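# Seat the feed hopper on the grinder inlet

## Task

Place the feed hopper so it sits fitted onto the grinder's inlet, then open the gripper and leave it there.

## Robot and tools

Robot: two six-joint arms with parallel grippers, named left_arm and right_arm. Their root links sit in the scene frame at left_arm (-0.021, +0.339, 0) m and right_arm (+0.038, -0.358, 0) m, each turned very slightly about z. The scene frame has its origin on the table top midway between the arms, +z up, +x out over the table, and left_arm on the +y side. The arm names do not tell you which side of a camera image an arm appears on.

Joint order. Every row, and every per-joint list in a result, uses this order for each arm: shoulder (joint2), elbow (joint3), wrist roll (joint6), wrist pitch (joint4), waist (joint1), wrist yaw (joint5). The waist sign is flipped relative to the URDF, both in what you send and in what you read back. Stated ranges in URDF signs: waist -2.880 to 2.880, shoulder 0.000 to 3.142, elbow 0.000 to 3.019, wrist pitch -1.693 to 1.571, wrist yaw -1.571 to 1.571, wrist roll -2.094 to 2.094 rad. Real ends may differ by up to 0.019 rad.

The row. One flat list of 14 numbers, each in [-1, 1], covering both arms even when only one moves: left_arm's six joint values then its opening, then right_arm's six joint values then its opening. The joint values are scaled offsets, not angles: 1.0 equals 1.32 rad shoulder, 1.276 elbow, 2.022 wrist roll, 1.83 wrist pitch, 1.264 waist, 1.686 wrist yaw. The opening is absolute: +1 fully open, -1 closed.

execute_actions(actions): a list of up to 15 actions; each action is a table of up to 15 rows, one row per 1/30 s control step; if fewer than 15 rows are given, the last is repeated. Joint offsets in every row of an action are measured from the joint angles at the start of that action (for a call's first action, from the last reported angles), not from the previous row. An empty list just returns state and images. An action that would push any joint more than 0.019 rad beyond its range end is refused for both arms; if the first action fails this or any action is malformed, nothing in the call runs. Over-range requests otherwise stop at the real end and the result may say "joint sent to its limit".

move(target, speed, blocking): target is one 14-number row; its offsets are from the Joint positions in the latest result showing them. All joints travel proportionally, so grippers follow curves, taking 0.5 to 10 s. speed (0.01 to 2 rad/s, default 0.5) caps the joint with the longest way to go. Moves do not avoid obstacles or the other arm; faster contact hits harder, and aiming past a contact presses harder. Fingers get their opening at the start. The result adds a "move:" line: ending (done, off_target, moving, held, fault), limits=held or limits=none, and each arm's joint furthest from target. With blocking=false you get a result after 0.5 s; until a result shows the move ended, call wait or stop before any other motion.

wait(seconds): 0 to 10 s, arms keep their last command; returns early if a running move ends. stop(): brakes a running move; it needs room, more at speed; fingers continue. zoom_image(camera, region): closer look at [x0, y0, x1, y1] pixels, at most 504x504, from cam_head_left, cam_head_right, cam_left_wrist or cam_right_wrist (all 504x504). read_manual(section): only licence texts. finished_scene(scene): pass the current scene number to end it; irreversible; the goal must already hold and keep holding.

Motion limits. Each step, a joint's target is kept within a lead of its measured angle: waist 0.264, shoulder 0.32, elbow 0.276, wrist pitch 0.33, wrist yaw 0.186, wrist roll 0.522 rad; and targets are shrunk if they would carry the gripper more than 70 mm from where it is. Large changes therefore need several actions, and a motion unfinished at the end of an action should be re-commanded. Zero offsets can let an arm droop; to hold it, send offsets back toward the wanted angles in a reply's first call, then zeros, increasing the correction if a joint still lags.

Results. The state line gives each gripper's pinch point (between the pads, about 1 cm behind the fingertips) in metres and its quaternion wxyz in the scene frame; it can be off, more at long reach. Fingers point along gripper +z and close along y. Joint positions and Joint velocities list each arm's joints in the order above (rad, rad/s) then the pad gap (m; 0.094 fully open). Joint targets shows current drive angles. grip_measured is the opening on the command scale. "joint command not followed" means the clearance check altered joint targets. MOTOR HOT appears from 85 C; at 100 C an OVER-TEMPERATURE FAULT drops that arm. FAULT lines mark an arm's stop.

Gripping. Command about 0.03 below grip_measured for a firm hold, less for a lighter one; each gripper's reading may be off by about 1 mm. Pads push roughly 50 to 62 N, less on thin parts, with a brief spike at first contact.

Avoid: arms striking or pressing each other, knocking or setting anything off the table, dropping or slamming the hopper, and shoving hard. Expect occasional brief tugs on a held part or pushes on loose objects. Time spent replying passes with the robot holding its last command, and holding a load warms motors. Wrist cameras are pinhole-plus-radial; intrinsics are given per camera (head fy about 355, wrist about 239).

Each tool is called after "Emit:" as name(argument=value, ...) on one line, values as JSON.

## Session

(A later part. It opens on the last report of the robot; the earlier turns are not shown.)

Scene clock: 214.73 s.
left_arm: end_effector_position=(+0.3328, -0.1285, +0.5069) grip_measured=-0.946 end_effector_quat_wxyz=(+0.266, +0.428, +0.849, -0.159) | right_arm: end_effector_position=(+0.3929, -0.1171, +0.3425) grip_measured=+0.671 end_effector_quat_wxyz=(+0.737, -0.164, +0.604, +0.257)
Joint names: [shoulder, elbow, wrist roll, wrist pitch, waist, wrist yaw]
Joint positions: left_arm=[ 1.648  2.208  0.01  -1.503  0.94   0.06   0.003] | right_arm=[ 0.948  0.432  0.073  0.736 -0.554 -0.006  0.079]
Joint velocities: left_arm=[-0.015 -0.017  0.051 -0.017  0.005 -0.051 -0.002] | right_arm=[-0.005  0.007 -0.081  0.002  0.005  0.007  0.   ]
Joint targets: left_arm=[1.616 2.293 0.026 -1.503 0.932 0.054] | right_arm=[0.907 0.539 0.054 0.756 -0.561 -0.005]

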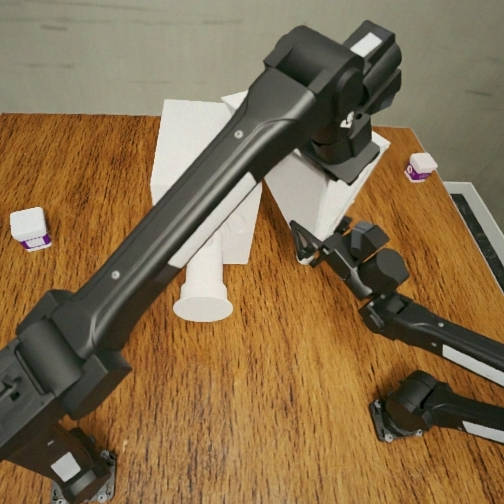

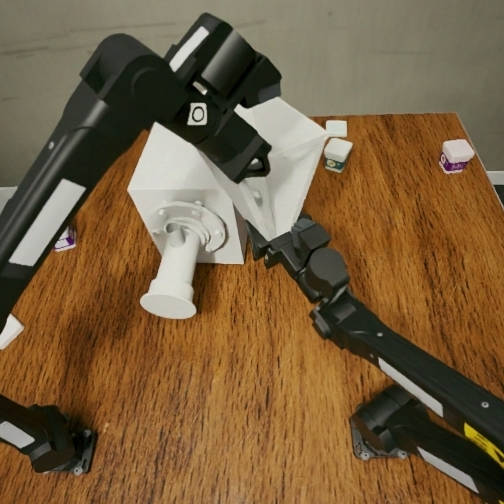

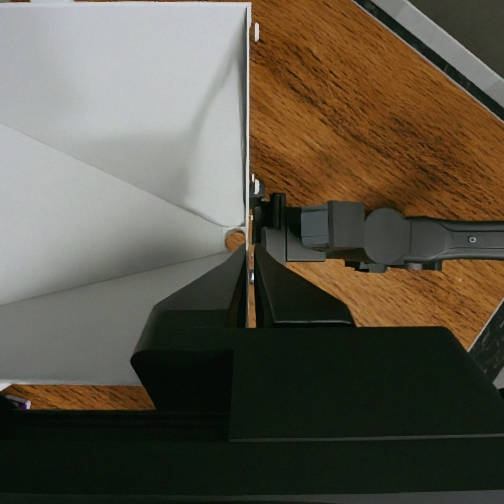

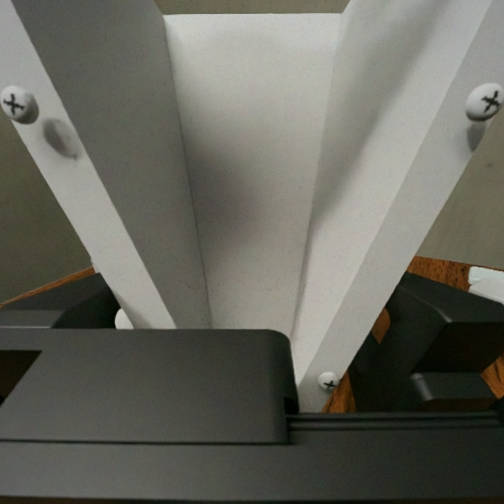

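Emit:
execute_actions(actions=[[[-0.048,0.08,0.014,-0.01,-0.018,0,-1,0,0.113,-0.016,0.002,-0.02,0,0.55]],[[-0.048,0.08,0.014,-0.01,-0.018,0,-1,0,0.113,-0.016,0.002,-0.02,0,0.55]],[[-0.048,0.08,0.014,-0.01,-0.018,0,-1,0,0.113,-0.016,0.002,-0.02,0,0.55]],[[-0.048,0.08,0.014,-0.01,-0.018,0,-1,0,0.113,-0.016,0.002,-0.02,0,0.55]],[[-0.048,0.08,0.014,-0.01,-0.018,0,-1,0,0.113,-0.016,0.002,-0.02,0,0.55]],[[-0.048,0.08,0.014,-0.01,-0.018,0,-1,0,0.113,-0.016,0.002,-0.02,0,0.55]]])

Scene clock: 228.10 s.
left_arm: end_effector_position=(+0.3482, -0.0502, +0.5627) grip_measured=-0.946 end_effector_quat_wxyz=(+0.289, +0.384, +0.864, -0.153) | right_arm: end_effector_position=(+0.4105, -0.0385, +0.4023) grip_measured=+0.671 end_effector_quat_wxyz=(+0.730, -0.207, +0.586, +0.284)
Joint names: [shoulder, elbow, wrist roll, wrist pitch, waist, wrist yaw]
Joint positions: left_arm=[ 1.585  2.292  0.023 -1.616  0.823  0.073  0.003] | right_arm=[ 1.067  0.669  0.033  0.626 -0.668 -0.003  0.079]
Joint velocities: left_arm=[-0.005 -0.022  0.007 -0.022  0.005  0.007 -0.   ] | right_arm=[-0.015 -0.007  0.081 -0.007 -0.005  0.007 -0.   ]
Joint targets: left_arm=[1.532 2.379 0.049 -1.614 0.819 0.072] | right_arm=[1.047 0.773 0.007 0.647 -0.674 -0.004]

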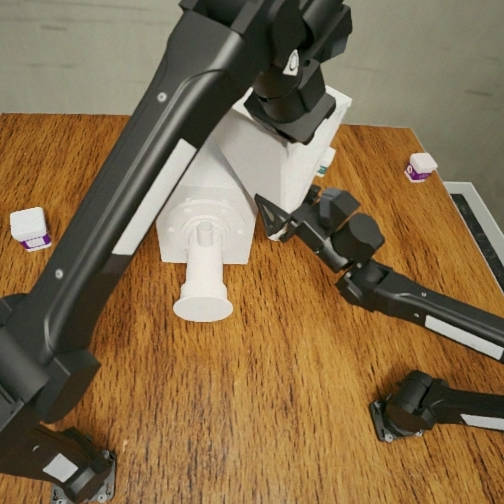

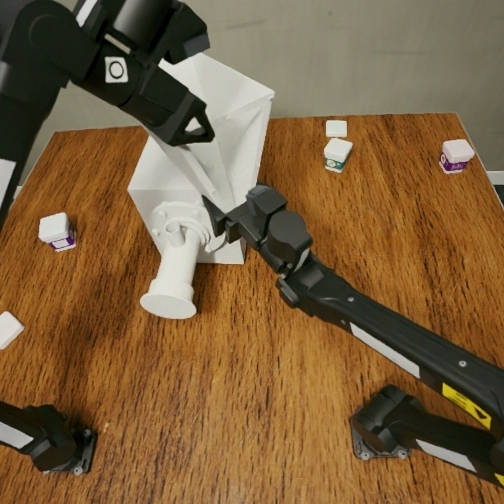

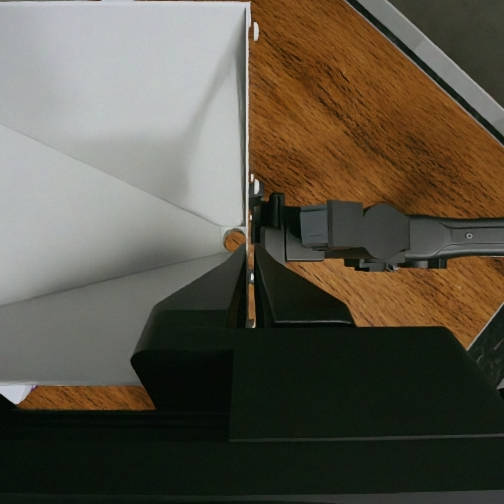

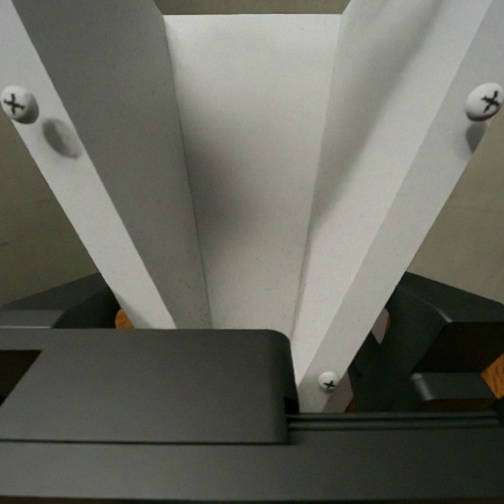

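Emit:
execute_actions(actions=[[[-0.053,0.04,0.018,0,-0.022,0.005,-1,0.008,0.108,-0.012,0.03,-0.02,0,0.55]],[[-0.053,0.04,0.018,0,-0.022,0.005,-1,0.008,0.108,-0.012,0.03,-0.02,0,0.55]],[[-0.053,0.04,0.018,0,-0.022,0.005,-1,0.008,0.108,-0.012,0.03,-0.02,0,0.55]],[[-0.053,0.03,0.018,0,-0.022,0.005,-1,0.008,0.108,-0.012,0.03,-0.02,0,0.55]],[[-0.053,0.03,0.018,0,-0.022,0.005,-1,0.008,0.108,-0.012,0.03,-0.02,0,0.55]]])

Scene clock: 250.03 s.
left_arm: end_effector_position=(+0.3556, +0.0184, +0.5921) grip_measured=-0.946 end_effector_quat_wxyz=(+0.310, +0.359, +0.869, -0.141) | right_arm: end_effector_position=(+0.4231, +0.0336, +0.4359) grip_measured=+0.671 end_effector_quat_wxyz=(+0.732, -0.232, +0.563, +0.305)
Joint names: [shoulder, elbow, wrist roll, wrist pitch, waist, wrist yaw]
Joint positions: left_arm=[ 1.512  2.292  0.077 -1.662  0.708  0.093  0.003] | right_arm=[ 1.217  0.851 -0.     0.626 -0.758  0.013  0.079]
Joint velocities: left_arm=[-0.005 -0.032 -0.007  0.002 -0.005 -0.007 -0.   ] | right_arm=[-0.015  0.007  0.037 -0.017  0.005  0.007  0.   ]
Joint targets: left_arm=[1.457 2.331 0.102 -1.652 0.703 0.099] | right_arm=[1.198 0.952 -0.018 0.681 -0.765 0.010]

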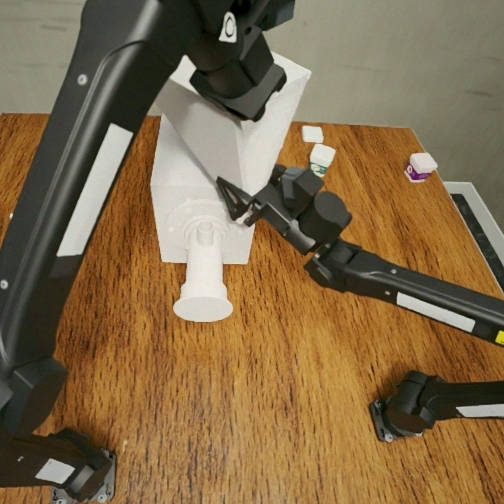

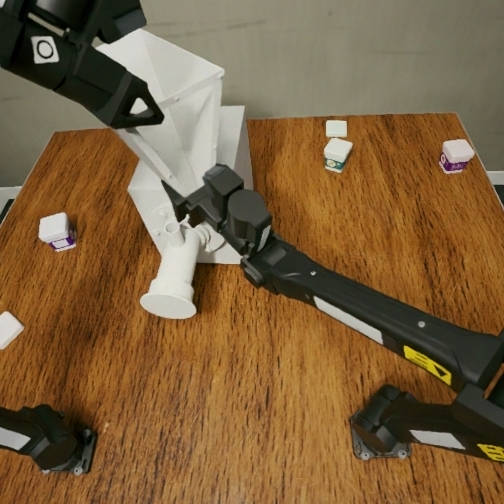

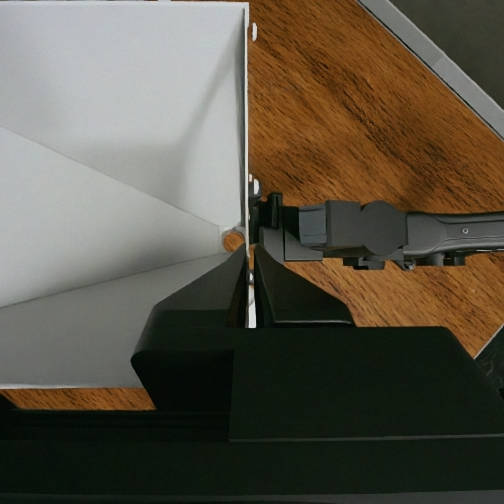

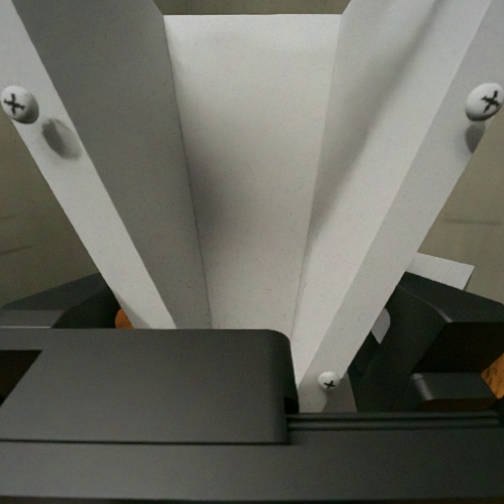

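Emit:
execute_actions(actions=[[[-0.062,0,0.006,0.025,-0.024,0,-1,0.011,0.104,0,0.04,-0.023,0,0.55]],[[-0.062,0,0.006,0.025,-0.024,0,-1,0.011,0.104,0,0.04,-0.023,0,0.55]],[[-0.062,0,0.006,0.025,-0.024,0,-1,0.011,0.104,0,0.04,-0.023,0,0.55]],[[-0.062,0,0.006,0.025,-0.024,0,-1,0.011,0.104,0,0.04,-0.023,0,0.55]],[[-0.062,0,0.006,0.025,-0.024,0,-1,0.011,0.104,0,0.04,-0.023,0,0.55]]])

Emit:
zoom_image(camera="cam_left_wrist", region=[210,215,260,265])

Scene clock: 260.30 s.
left_arm: end_effector_position=(+0.3501, +0.0978, +0.5972) grip_measured=-0.946 end_effector_quat_wxyz=(+0.330, +0.308, +0.884, -0.118) | right_arm: end_effector_position=(+0.4176, +0.1187, +0.4438) grip_measured=+0.671 end_effector_quat_wxyz=(+0.720, -0.266, +0.544, +0.339)
Joint names: [shoulder, elbow, wrist roll, wrist pitch, waist, wrist yaw]
Joint positions: left_arm=[ 1.363  2.14   0.096 -1.637  0.576  0.09   0.003] | right_arm=[ 1.375  1.01  -0.016  0.634 -0.859  0.005  0.079]
Joint velocities: left_arm=[ 0.005 -0.012 -0.007 -0.012 -0.005 -0.022 -0.   ] | right_arm=[-0.005 -0.007  0.007 -0.017  0.005  0.022 -0.001]
Joint targets: left_arm=[1.314 2.172 0.103 -1.596 0.573 0.090] | right_arm=[1.359 1.108 -0.010 0.704 -0.867 0.008]

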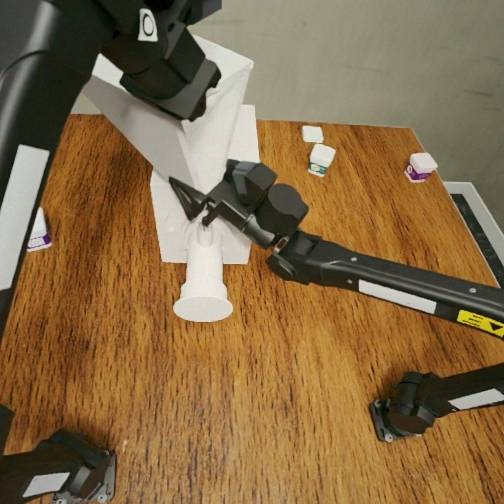

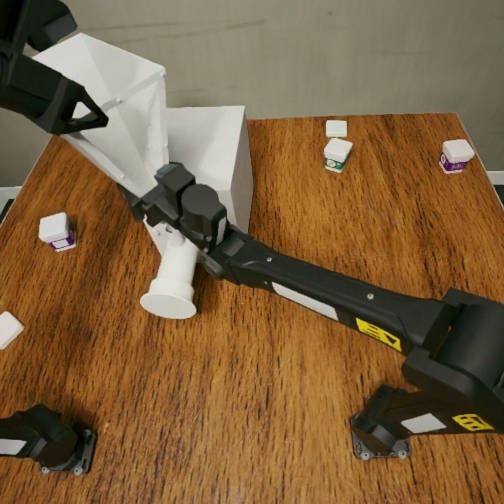

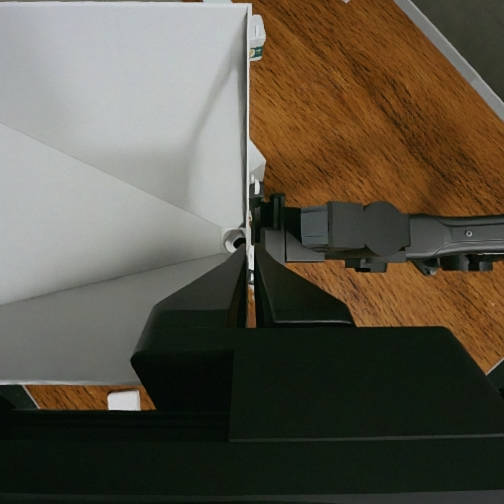

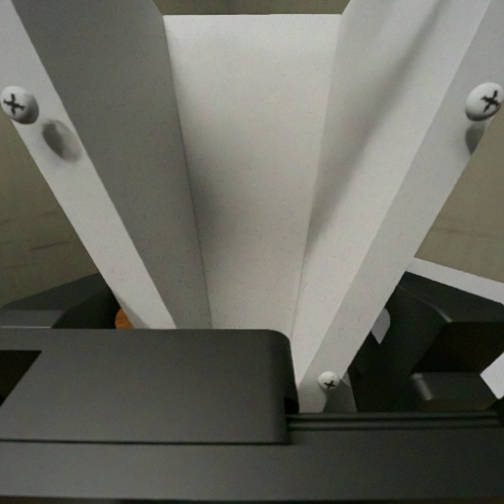

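Region (210, 215, 260, 265) of cam_left_wrist's 504x504 image, scaled by 10.080, with more detail than that image has.

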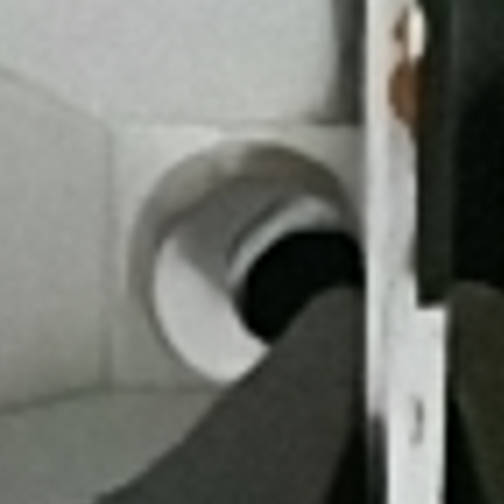

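Emit:
execute_actions(actions=[[[-0.048,-0.006,0,0.034,0.008,0,-1,-0.025,0.012,0,0.045,0,0,0.55]],[[-0.048,-0.006,0,0.034,0.008,0,-1,-0.025,0.012,0,0.045,0,0,0.55]],[[-0.048,-0.006,0,0.034,0.008,0,-1,-0.025,0.012,0,0.045,0,0,0.55]]])

Emit:
zoom_image(camera="cam_left_wrist", region=[210,215,260,265])

Scene clock: 270.70 s.
left_arm: end_effector_position=(+0.3470, +0.0974, +0.5813) grip_measured=-0.946 end_effector_quat_wxyz=(+0.328, +0.304, +0.886, -0.122) | right_arm: end_effector_position=(+0.4133, +0.1169, +0.4279) grip_measured=+0.671 end_effector_quat_wxyz=(+0.714, -0.272, +0.548, +0.340)
Joint names: [shoulder, elbow, wrist roll, wrist pitch, waist, wrist yaw]
Joint positions: left_arm=[ 1.322  2.047  0.083 -1.586  0.58   0.092  0.003] | right_arm=[ 1.375  0.975 -0.016  0.654 -0.861 -0.002  0.079]
Joint velocities: left_arm=[ 0.015 -0.022 -0.037 -0.007  0.015 -0.007 -0.001] | right_arm=[-0.005 -0.012 -0.022 -0.002 -0.005  0.007 -0.   ]
Joint targets: left_arm=[1.273 2.070 0.089 -1.542 0.589 0.091] | right_arm=[1.342 1.002 -0.016 0.730 -0.861 0.000]

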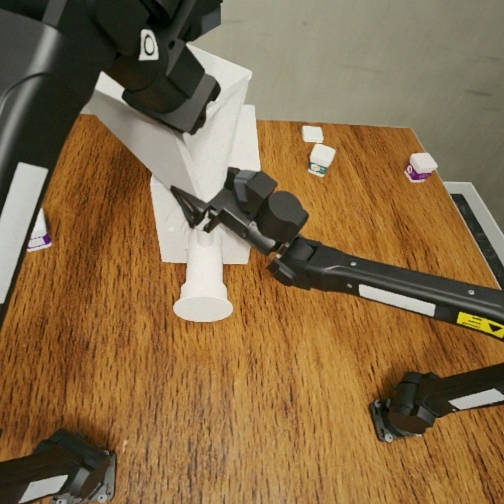

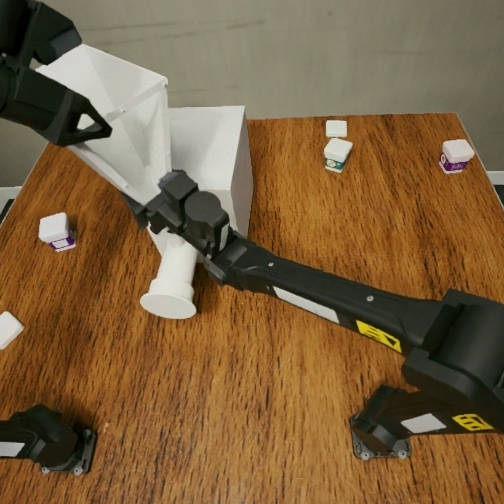

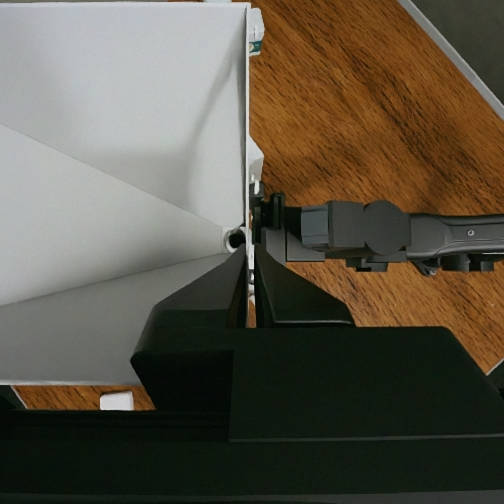

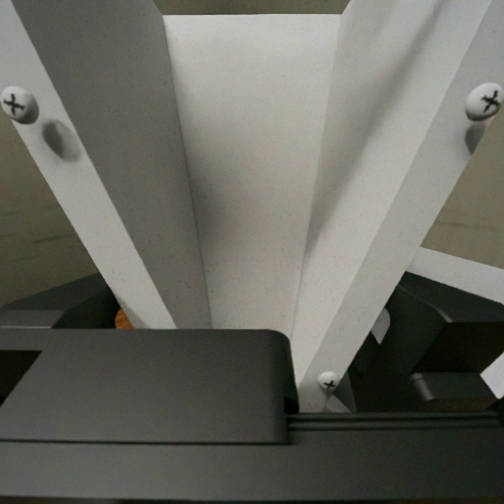

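Region (210, 215, 260, 265) of cam_left_wrist's 504x504 image, scaled by 10.080, with more detail than that image has.

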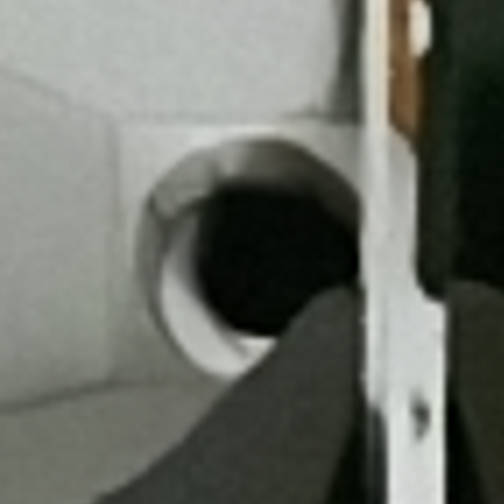

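Emit:
execute_actions(actions=[[[-0.042,-0.006,0,0.034,0.01,0,-1,-0.025,0.012,0.004,0.047,0.006,0,0.55]],[[-0.042,-0.006,0,0.034,0.01,0,-1,-0.025,0.012,0.004,0.047,0.006,0,0.55]]])

Emit:
zoom_image(camera="cam_left_wrist", region=[210,215,260,265])

Scene clock: 279.03 s.
left_arm: end_effector_position=(+0.3461, +0.0949, +0.5690) grip_measured=-0.946 end_effector_quat_wxyz=(+0.325, +0.301, +0.888, -0.125) | right_arm: end_effector_position=(+0.4107, +0.1140, +0.4146) grip_measured=+0.671 end_effector_quat_wxyz=(+0.710, -0.274, +0.553, +0.341)
Joint names: [shoulder, elbow, wrist roll, wrist pitch, waist, wrist yaw]
Joint positions: left_arm=[ 1.3    1.986  0.069 -1.551  0.585  0.094  0.003] | right_arm=[ 1.375  0.945 -0.011  0.672 -0.861 -0.005  0.079]
Joint velocities: left_arm=[-0.005  0.007  0.051  0.012 -0.005  0.007  0.   ] | right_arm=[ 0.005  0.007  0.037  0.017  0.015  0.037 -0.001]
Joint targets: left_arm=[1.256 2.009 0.076 -1.506 0.595 0.093] | right_arm=[1.342 0.975 -0.005 0.749 -0.853 -0.003]

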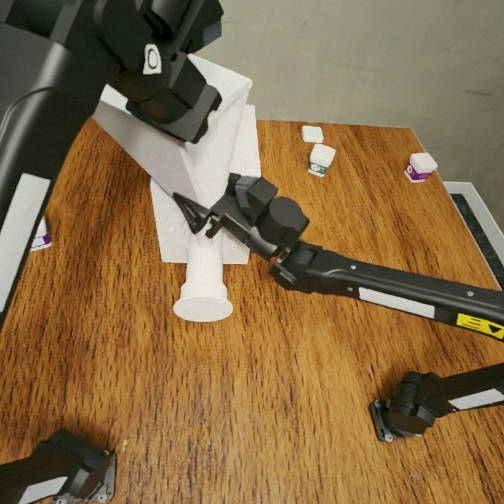

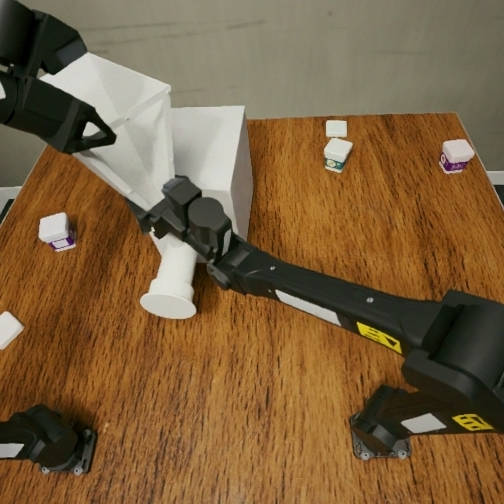

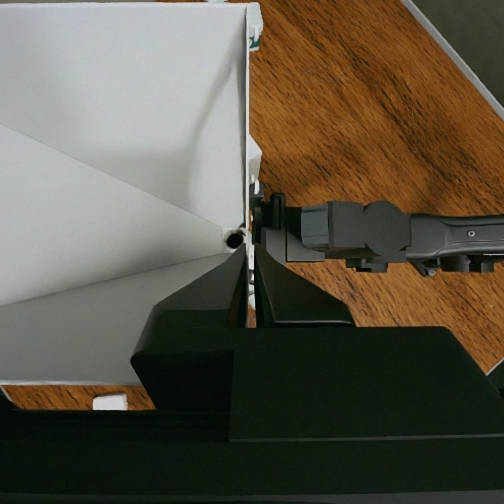

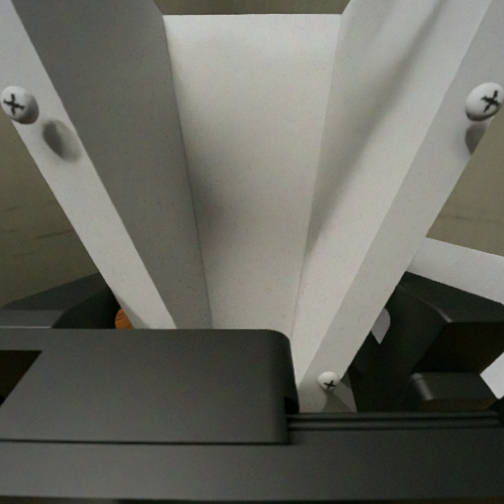

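Region (210, 215, 260, 265) of cam_left_wrist's 504x504 image, scaled by 10.080, with more detail than that image has.

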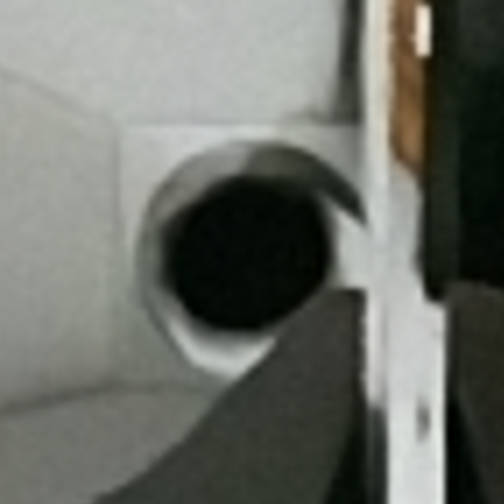

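Emit:
execute_actions(actions=[[[-0.025,0.006,0.008,0.03,0,0,-1,-0.007,0.045,0.004,0.049,0.014,0.006,0.55]]])

Emit:
zoom_image(camera="cam_left_wrist", region=[210,215,260,265])

Scene clock: 284.67 s.
left_arm: end_effector_position=(+0.3482, +0.0940, +0.5662) grip_measured=-0.946 end_effector_quat_wxyz=(+0.326, +0.303, +0.887, -0.124) | right_arm: end_effector_position=(+0.4139, +0.1141, +0.4125) grip_measured=+0.671 end_effector_quat_wxyz=(+0.712, -0.271, +0.551, +0.340)
Joint names: [shoulder, elbow, wrist roll, wrist pitch, waist, wrist yaw]
Joint positions: left_arm=[ 1.3    1.976  0.074 -1.54   0.585  0.093  0.003] | right_arm=[ 1.386  0.945 -0.011  0.689 -0.857 -0.003  0.079]
Joint velocities: left_arm=[-0.015  0.007  0.066  0.002  0.015 -0.007  0.001] | right_arm=[-0.005  0.012 -0.095 -0.017  0.015 -0.007  0.   ]
Joint targets: left_arm=[1.267 1.994 0.085 -1.496 0.585 0.094] | right_arm=[1.366 1.002 -0.003 0.762 -0.843 0.005]

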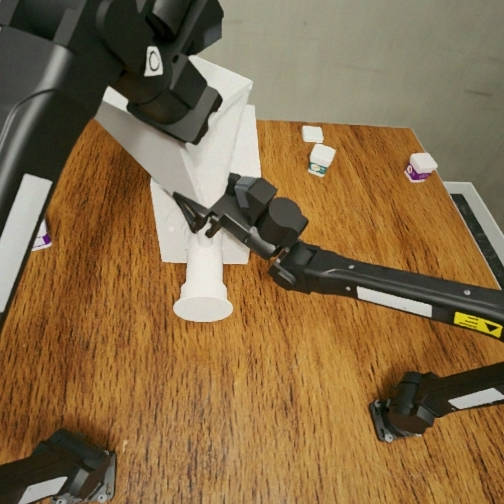

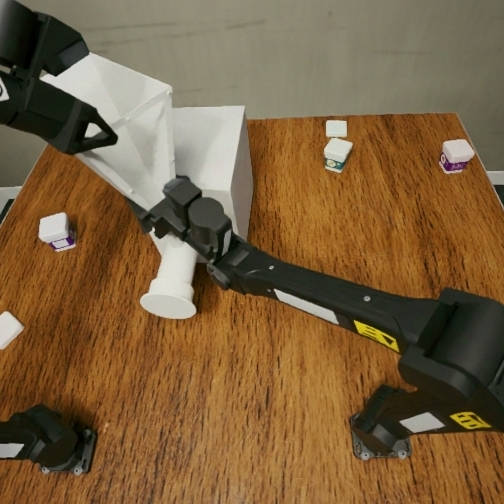

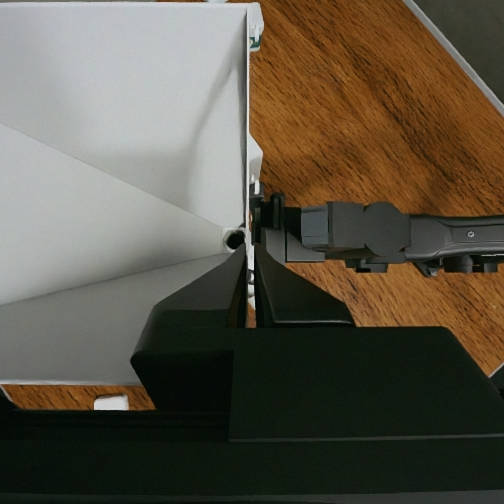

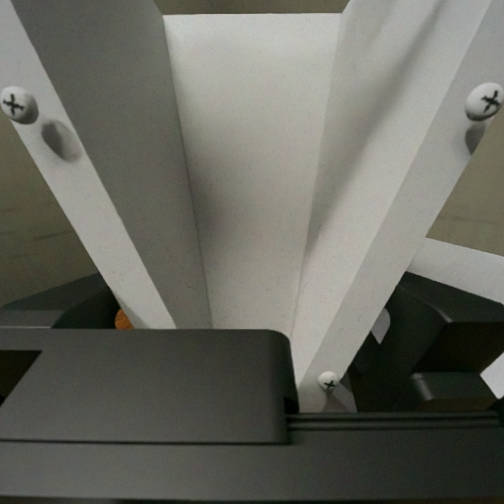

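Region (210, 215, 260, 265) of cam_left_wrist's 504x504 image, scaled by 10.080, with more detail than that image has.

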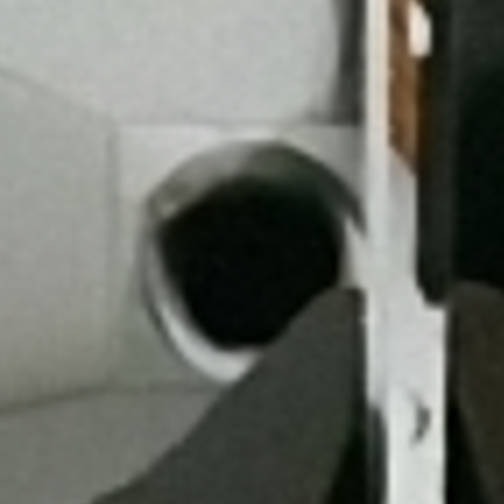

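Emit:
execute_actions(actions=[[[-0.041,-0.008,0.004,0.035,0,0,-1,-0.01,0.016,0.004,0.05,0.013,0.005,0.55]],[[-0.042,-0.008,0.004,0.035,0,0,-1,-0.01,0.016,0.004,0.05,0.008,0.005,0.55]]])

Emit:
zoom_image(camera="cam_left_wrist", region=[210,215,260,265])

Scene clock: 294.27 s.
left_arm: end_effector_position=(+0.3454, +0.0950, +0.5607) grip_measured=-0.946 end_effector_quat_wxyz=(+0.333, +0.304, +0.884, -0.127) | right_arm: end_effector_position=(+0.4137, +0.1132, +0.4078) grip_measured=+0.671 end_effector_quat_wxyz=(+0.717, -0.274, +0.546, +0.335)
Joint names: [shoulder, elbow, wrist roll, wrist pitch, waist, wrist yaw]
Joint positions: left_arm=[ 1.27   1.923  0.076 -1.5    0.585  0.096  0.003] | right_arm=[ 1.393  0.933 -0.027  0.715 -0.856 -0.005  0.079]
Joint velocities: left_arm=[-0.005 -0.012 -0.037 -0.002  0.005 -0.007 -0.001] | right_arm=[-0.005  0.012 -0.066  0.007  0.015  0.037  0.   ]
Joint targets: left_arm=[1.233 1.938 0.083 -1.456 0.585 0.094] | right_arm=[1.378 0.956 -0.007 0.797 -0.845 0.005]

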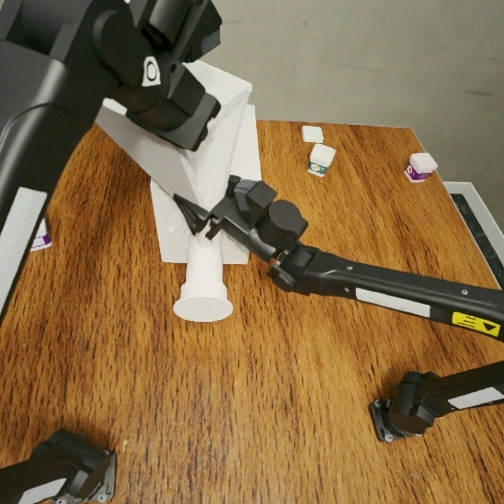

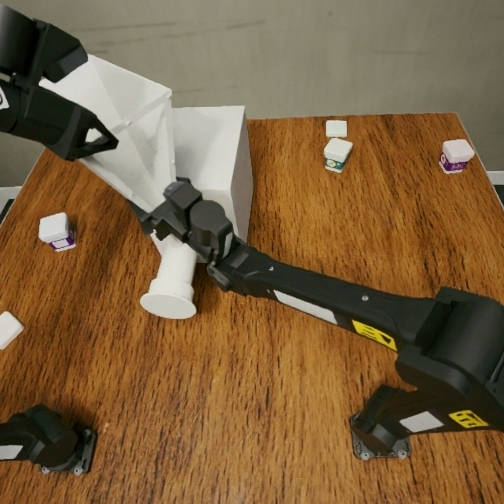

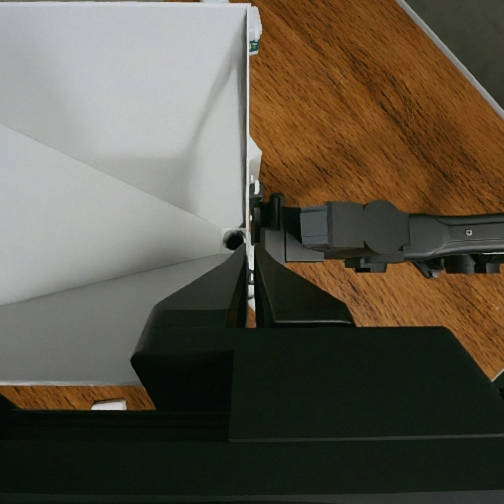

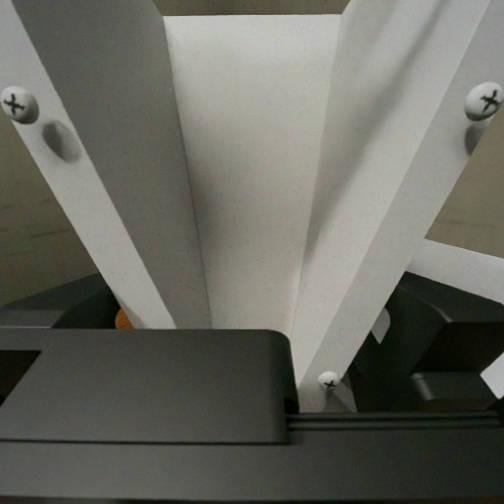

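Region (210, 215, 260, 265) of cam_left_wrist's 504x504 image, scaled by 10.080, with more detail than that image has.

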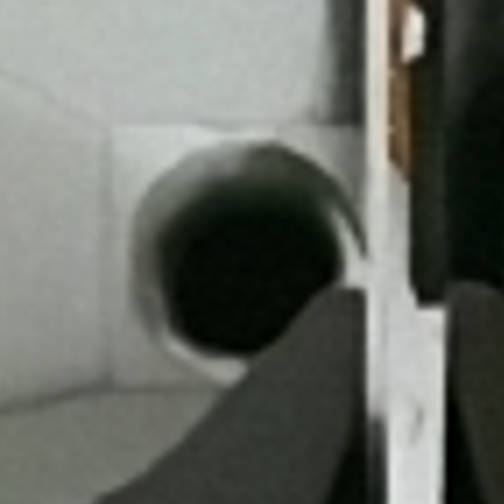

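Probably on the rim. Straighten top outward and continue.

Emit:
execute_actions(actions=[[[-0.015,-0.005,0.004,0.02,0,0,-1,-0.007,0.03,0.015,0.048,0.014,0.008,0.55]],[[-0.015,-0.005,0.004,0.02,0,0,-1,-0.007,0.02,0.015,0.048,0.012,0.008,0.55]]])

Emit:
zoom_image(camera="cam_left_wrist", region=[210,215,260,265])

Scene clock: 301.27 s.
left_arm: end_effector_position=(+0.3447, +0.0952, +0.5594) grip_measured=-0.946 end_effector_quat_wxyz=(+0.334, +0.304, +0.883, -0.127) | right_arm: end_effector_position=(+0.4138, +0.1134, +0.4079) grip_measured=+0.671 end_effector_quat_wxyz=(+0.719, -0.275, +0.544, +0.334)
Joint names: [shoulder, elbow, wrist roll, wrist pitch, waist, wrist yaw]
Joint positions: left_arm=[ 1.265  1.913  0.077 -1.494  0.585  0.097  0.003] | right_arm=[ 1.395  0.933 -0.031  0.722 -0.856 -0.005  0.079]
Joint velocities: left_arm=[-0.005  0.017 -0.007 -0.012 -0.005 -0.007  0.   ] | right_arm=[-0.005  0.007  0.007 -0.007 -0.005  0.022 -0.   ]
Joint targets: left_arm=[1.248 1.911 0.085 -1.461 0.585 0.097] | right_arm=[1.386 0.959 0.001 0.808 -0.841 0.008]

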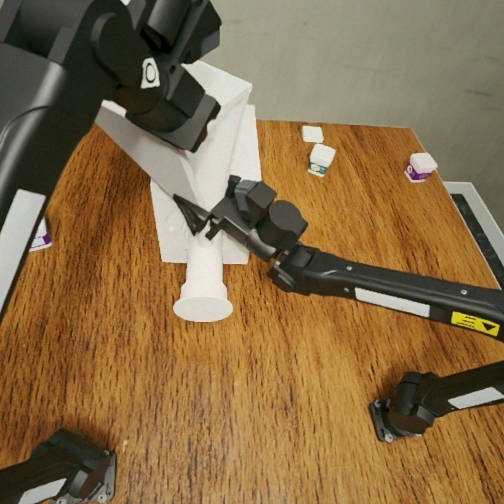

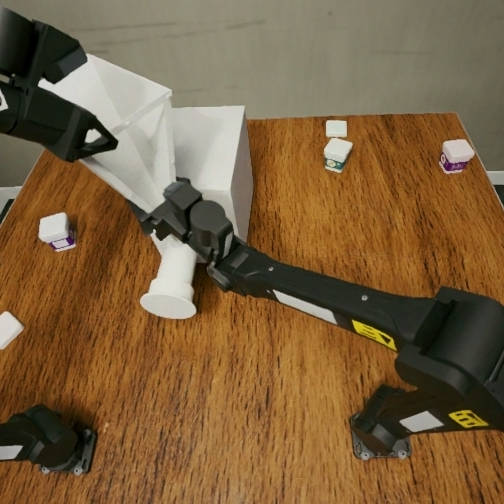

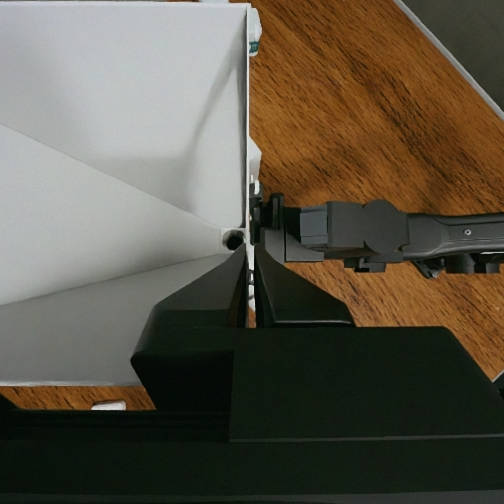

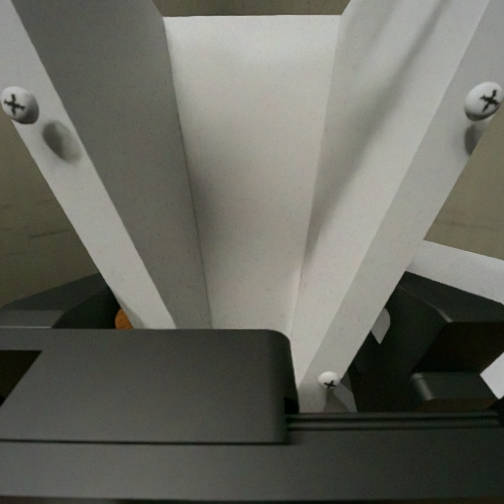

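Region (210, 215, 260, 265) of cam_left_wrist's 504x504 image, scaled by 10.080, with more detail than that image has.

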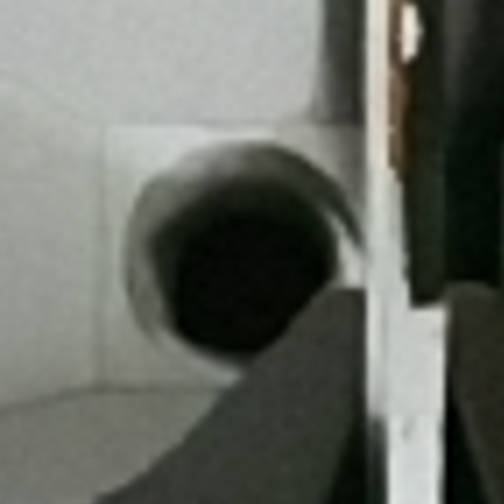

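Open T, shift its camera over the spout axis.

Emit:
execute_actions(actions=[[[0,0.01,0,0,0,0,1,-0.03,0.05,0.008,0.04,0,0,0.55]],[[0.04,0.06,0,0,-0.035,0,1,-0.03,0.05,0.012,0.04,0.012,0.005,0.55]],[[0,0.01,0,0,0,0,1,-0.03,0.05,0.012,0.04,0.012,0.005,0.55]]])

Emit:
zoom_image(camera="cam_left_wrist", region=[215,225,285,295])

Scene clock: 308.00 s.
left_arm: end_effector_position=(+0.3702, +0.1015, +0.5566) grip_measured=+0.999 end_effector_quat_wxyz=(+0.332, +0.287, +0.891, -0.119) | right_arm: end_effector_position=(+0.4144, +0.1128, +0.4081) grip_measured=+0.671 end_effector_quat_wxyz=(+0.717, -0.270, +0.546, +0.338)
Joint names: [shoulder, elbow, wrist roll, wrist pitch, waist, wrist yaw]
Joint positions: left_arm=[ 1.311  1.949  0.077 -1.494  0.544  0.097  0.094] | right_arm=[ 1.395  0.933 -0.018  0.723 -0.855 -0.004  0.079]
Joint velocities: left_arm=[-0.005 -0.012 -0.007  0.012 -0.005 -0.051  0.   ] | right_arm=[-0.005  0.007  0.022  0.007  0.005 -0.007 -0.001]
Joint targets: left_arm=[1.311 1.962 0.077 -1.494 0.544 0.097] | right_arm=[1.356 0.997 0.006 0.796 -0.840 0.004]

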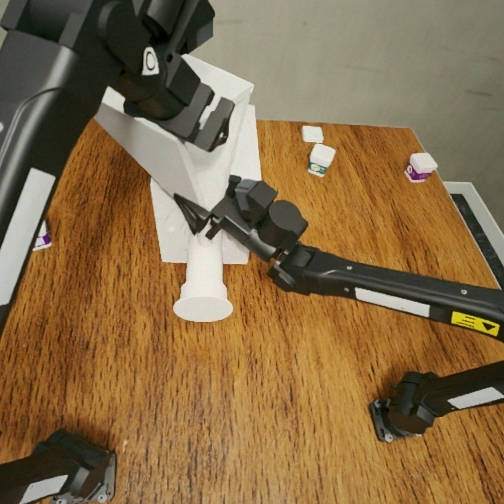

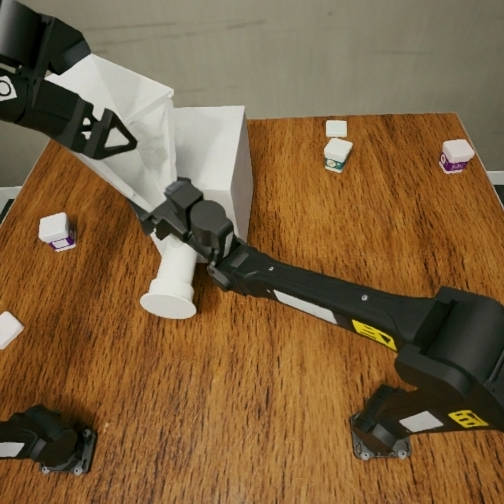

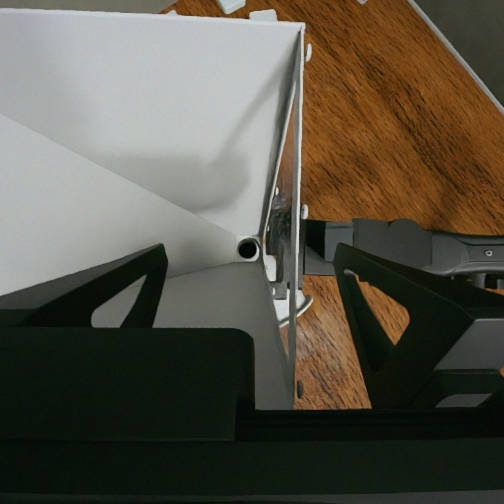

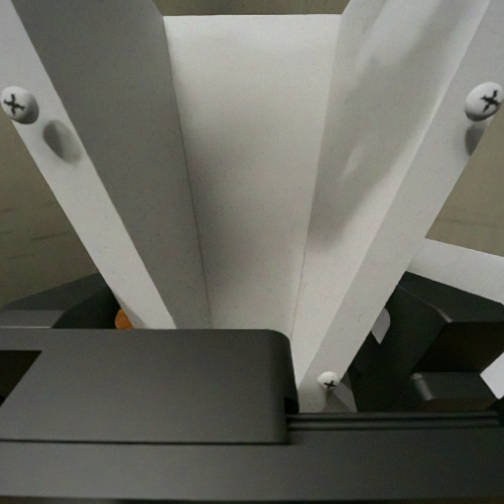

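Region (215, 225, 285, 295) of cam_left_wrist's 504x504 image, scaled by 7.200, with more detail than that image has.

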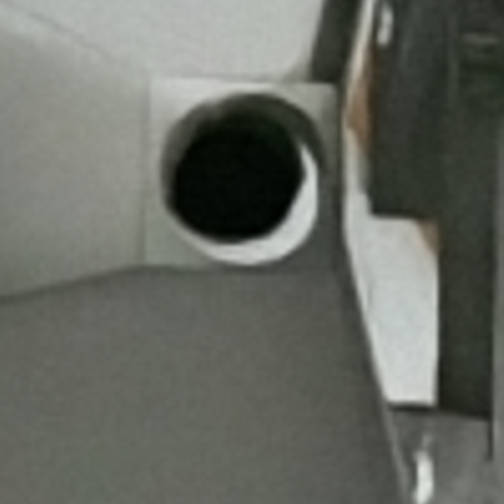

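Need up-left ~2 mm: N forward and waist +.

Emit:
execute_actions(actions=[[[0,0.01,0,0,0,0,1,-0.015,0.095,0,0.04,0.018,0.008,0.55]],[[0,0.01,0,0,0,0,1,-0.015,0.095,0,0.04,0.012,0.005,0.55]]])

Emit:
zoom_image(camera="cam_left_wrist", region=[223,225,273,275])

Scene clock: 316.20 s.
left_arm: end_effector_position=(+0.3702, +0.1015, +0.5566) grip_measured=+0.999 end_effector_quat_wxyz=(+0.332, +0.287, +0.891, -0.119) | right_arm: end_effector_position=(+0.4145, +0.1127, +0.4081) grip_measured=+0.671 end_effector_quat_wxyz=(+0.717, -0.270, +0.546, +0.338)
Joint names: [shoulder, elbow, wrist roll, wrist pitch, waist, wrist yaw]
Joint positions: left_arm=[ 1.311  1.949  0.077 -1.494  0.544  0.097  0.094] | right_arm=[ 1.395  0.933 -0.018  0.723 -0.855 -0.004  0.079]
Joint velocities: left_arm=[-0.015 -0.017  0.051 -0.007 -0.005 -0.095 -0.   ] | right_arm=[ 0.005  0.012 -0.007  0.017  0.015 -0.007 -0.   ]
Joint targets: left_arm=[1.311 1.962 0.077 -1.494 0.544 0.097] | right_arm=[1.379 1.036 -0.018 0.785 -0.842 0.003]

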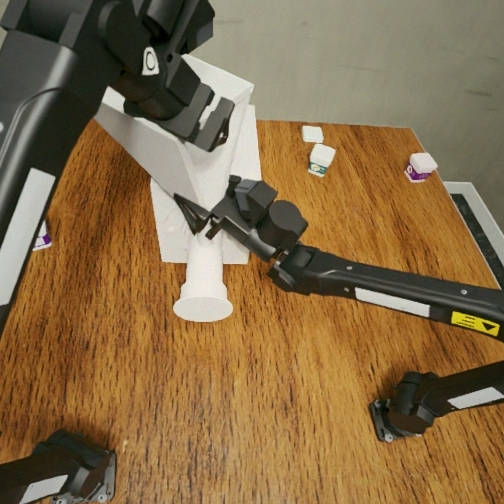

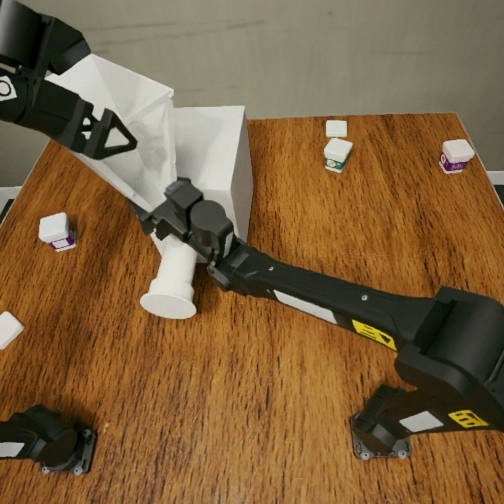

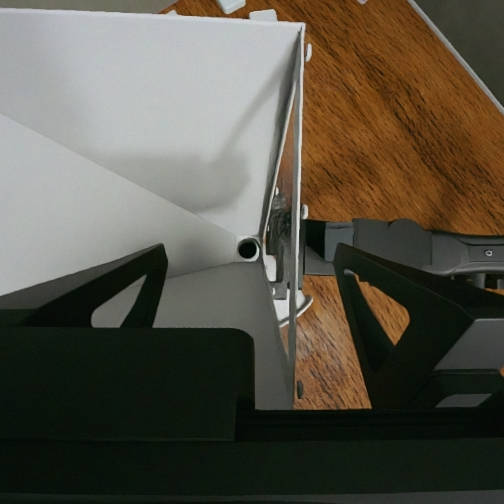

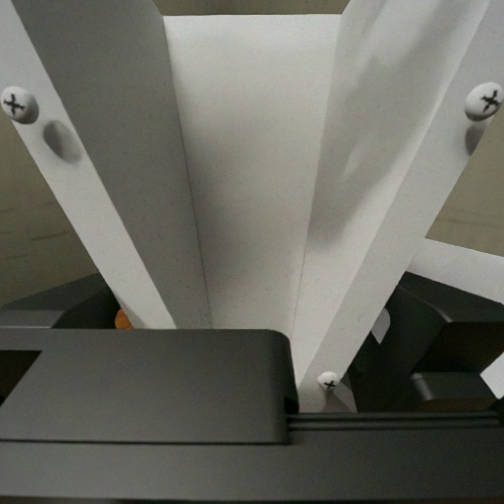

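Region (223, 225, 273, 275) of cam_left_wrist's 504x504 image, scaled by 10.080, with more detail than that image has.

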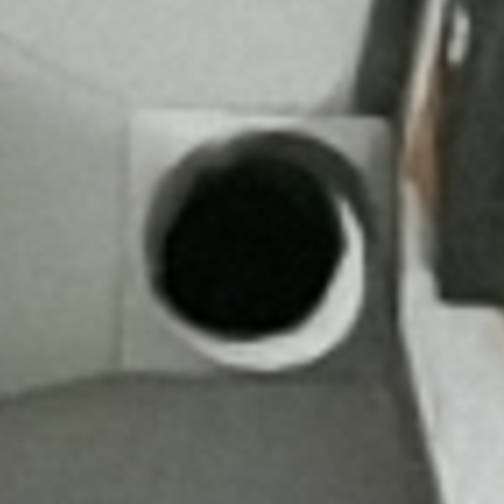

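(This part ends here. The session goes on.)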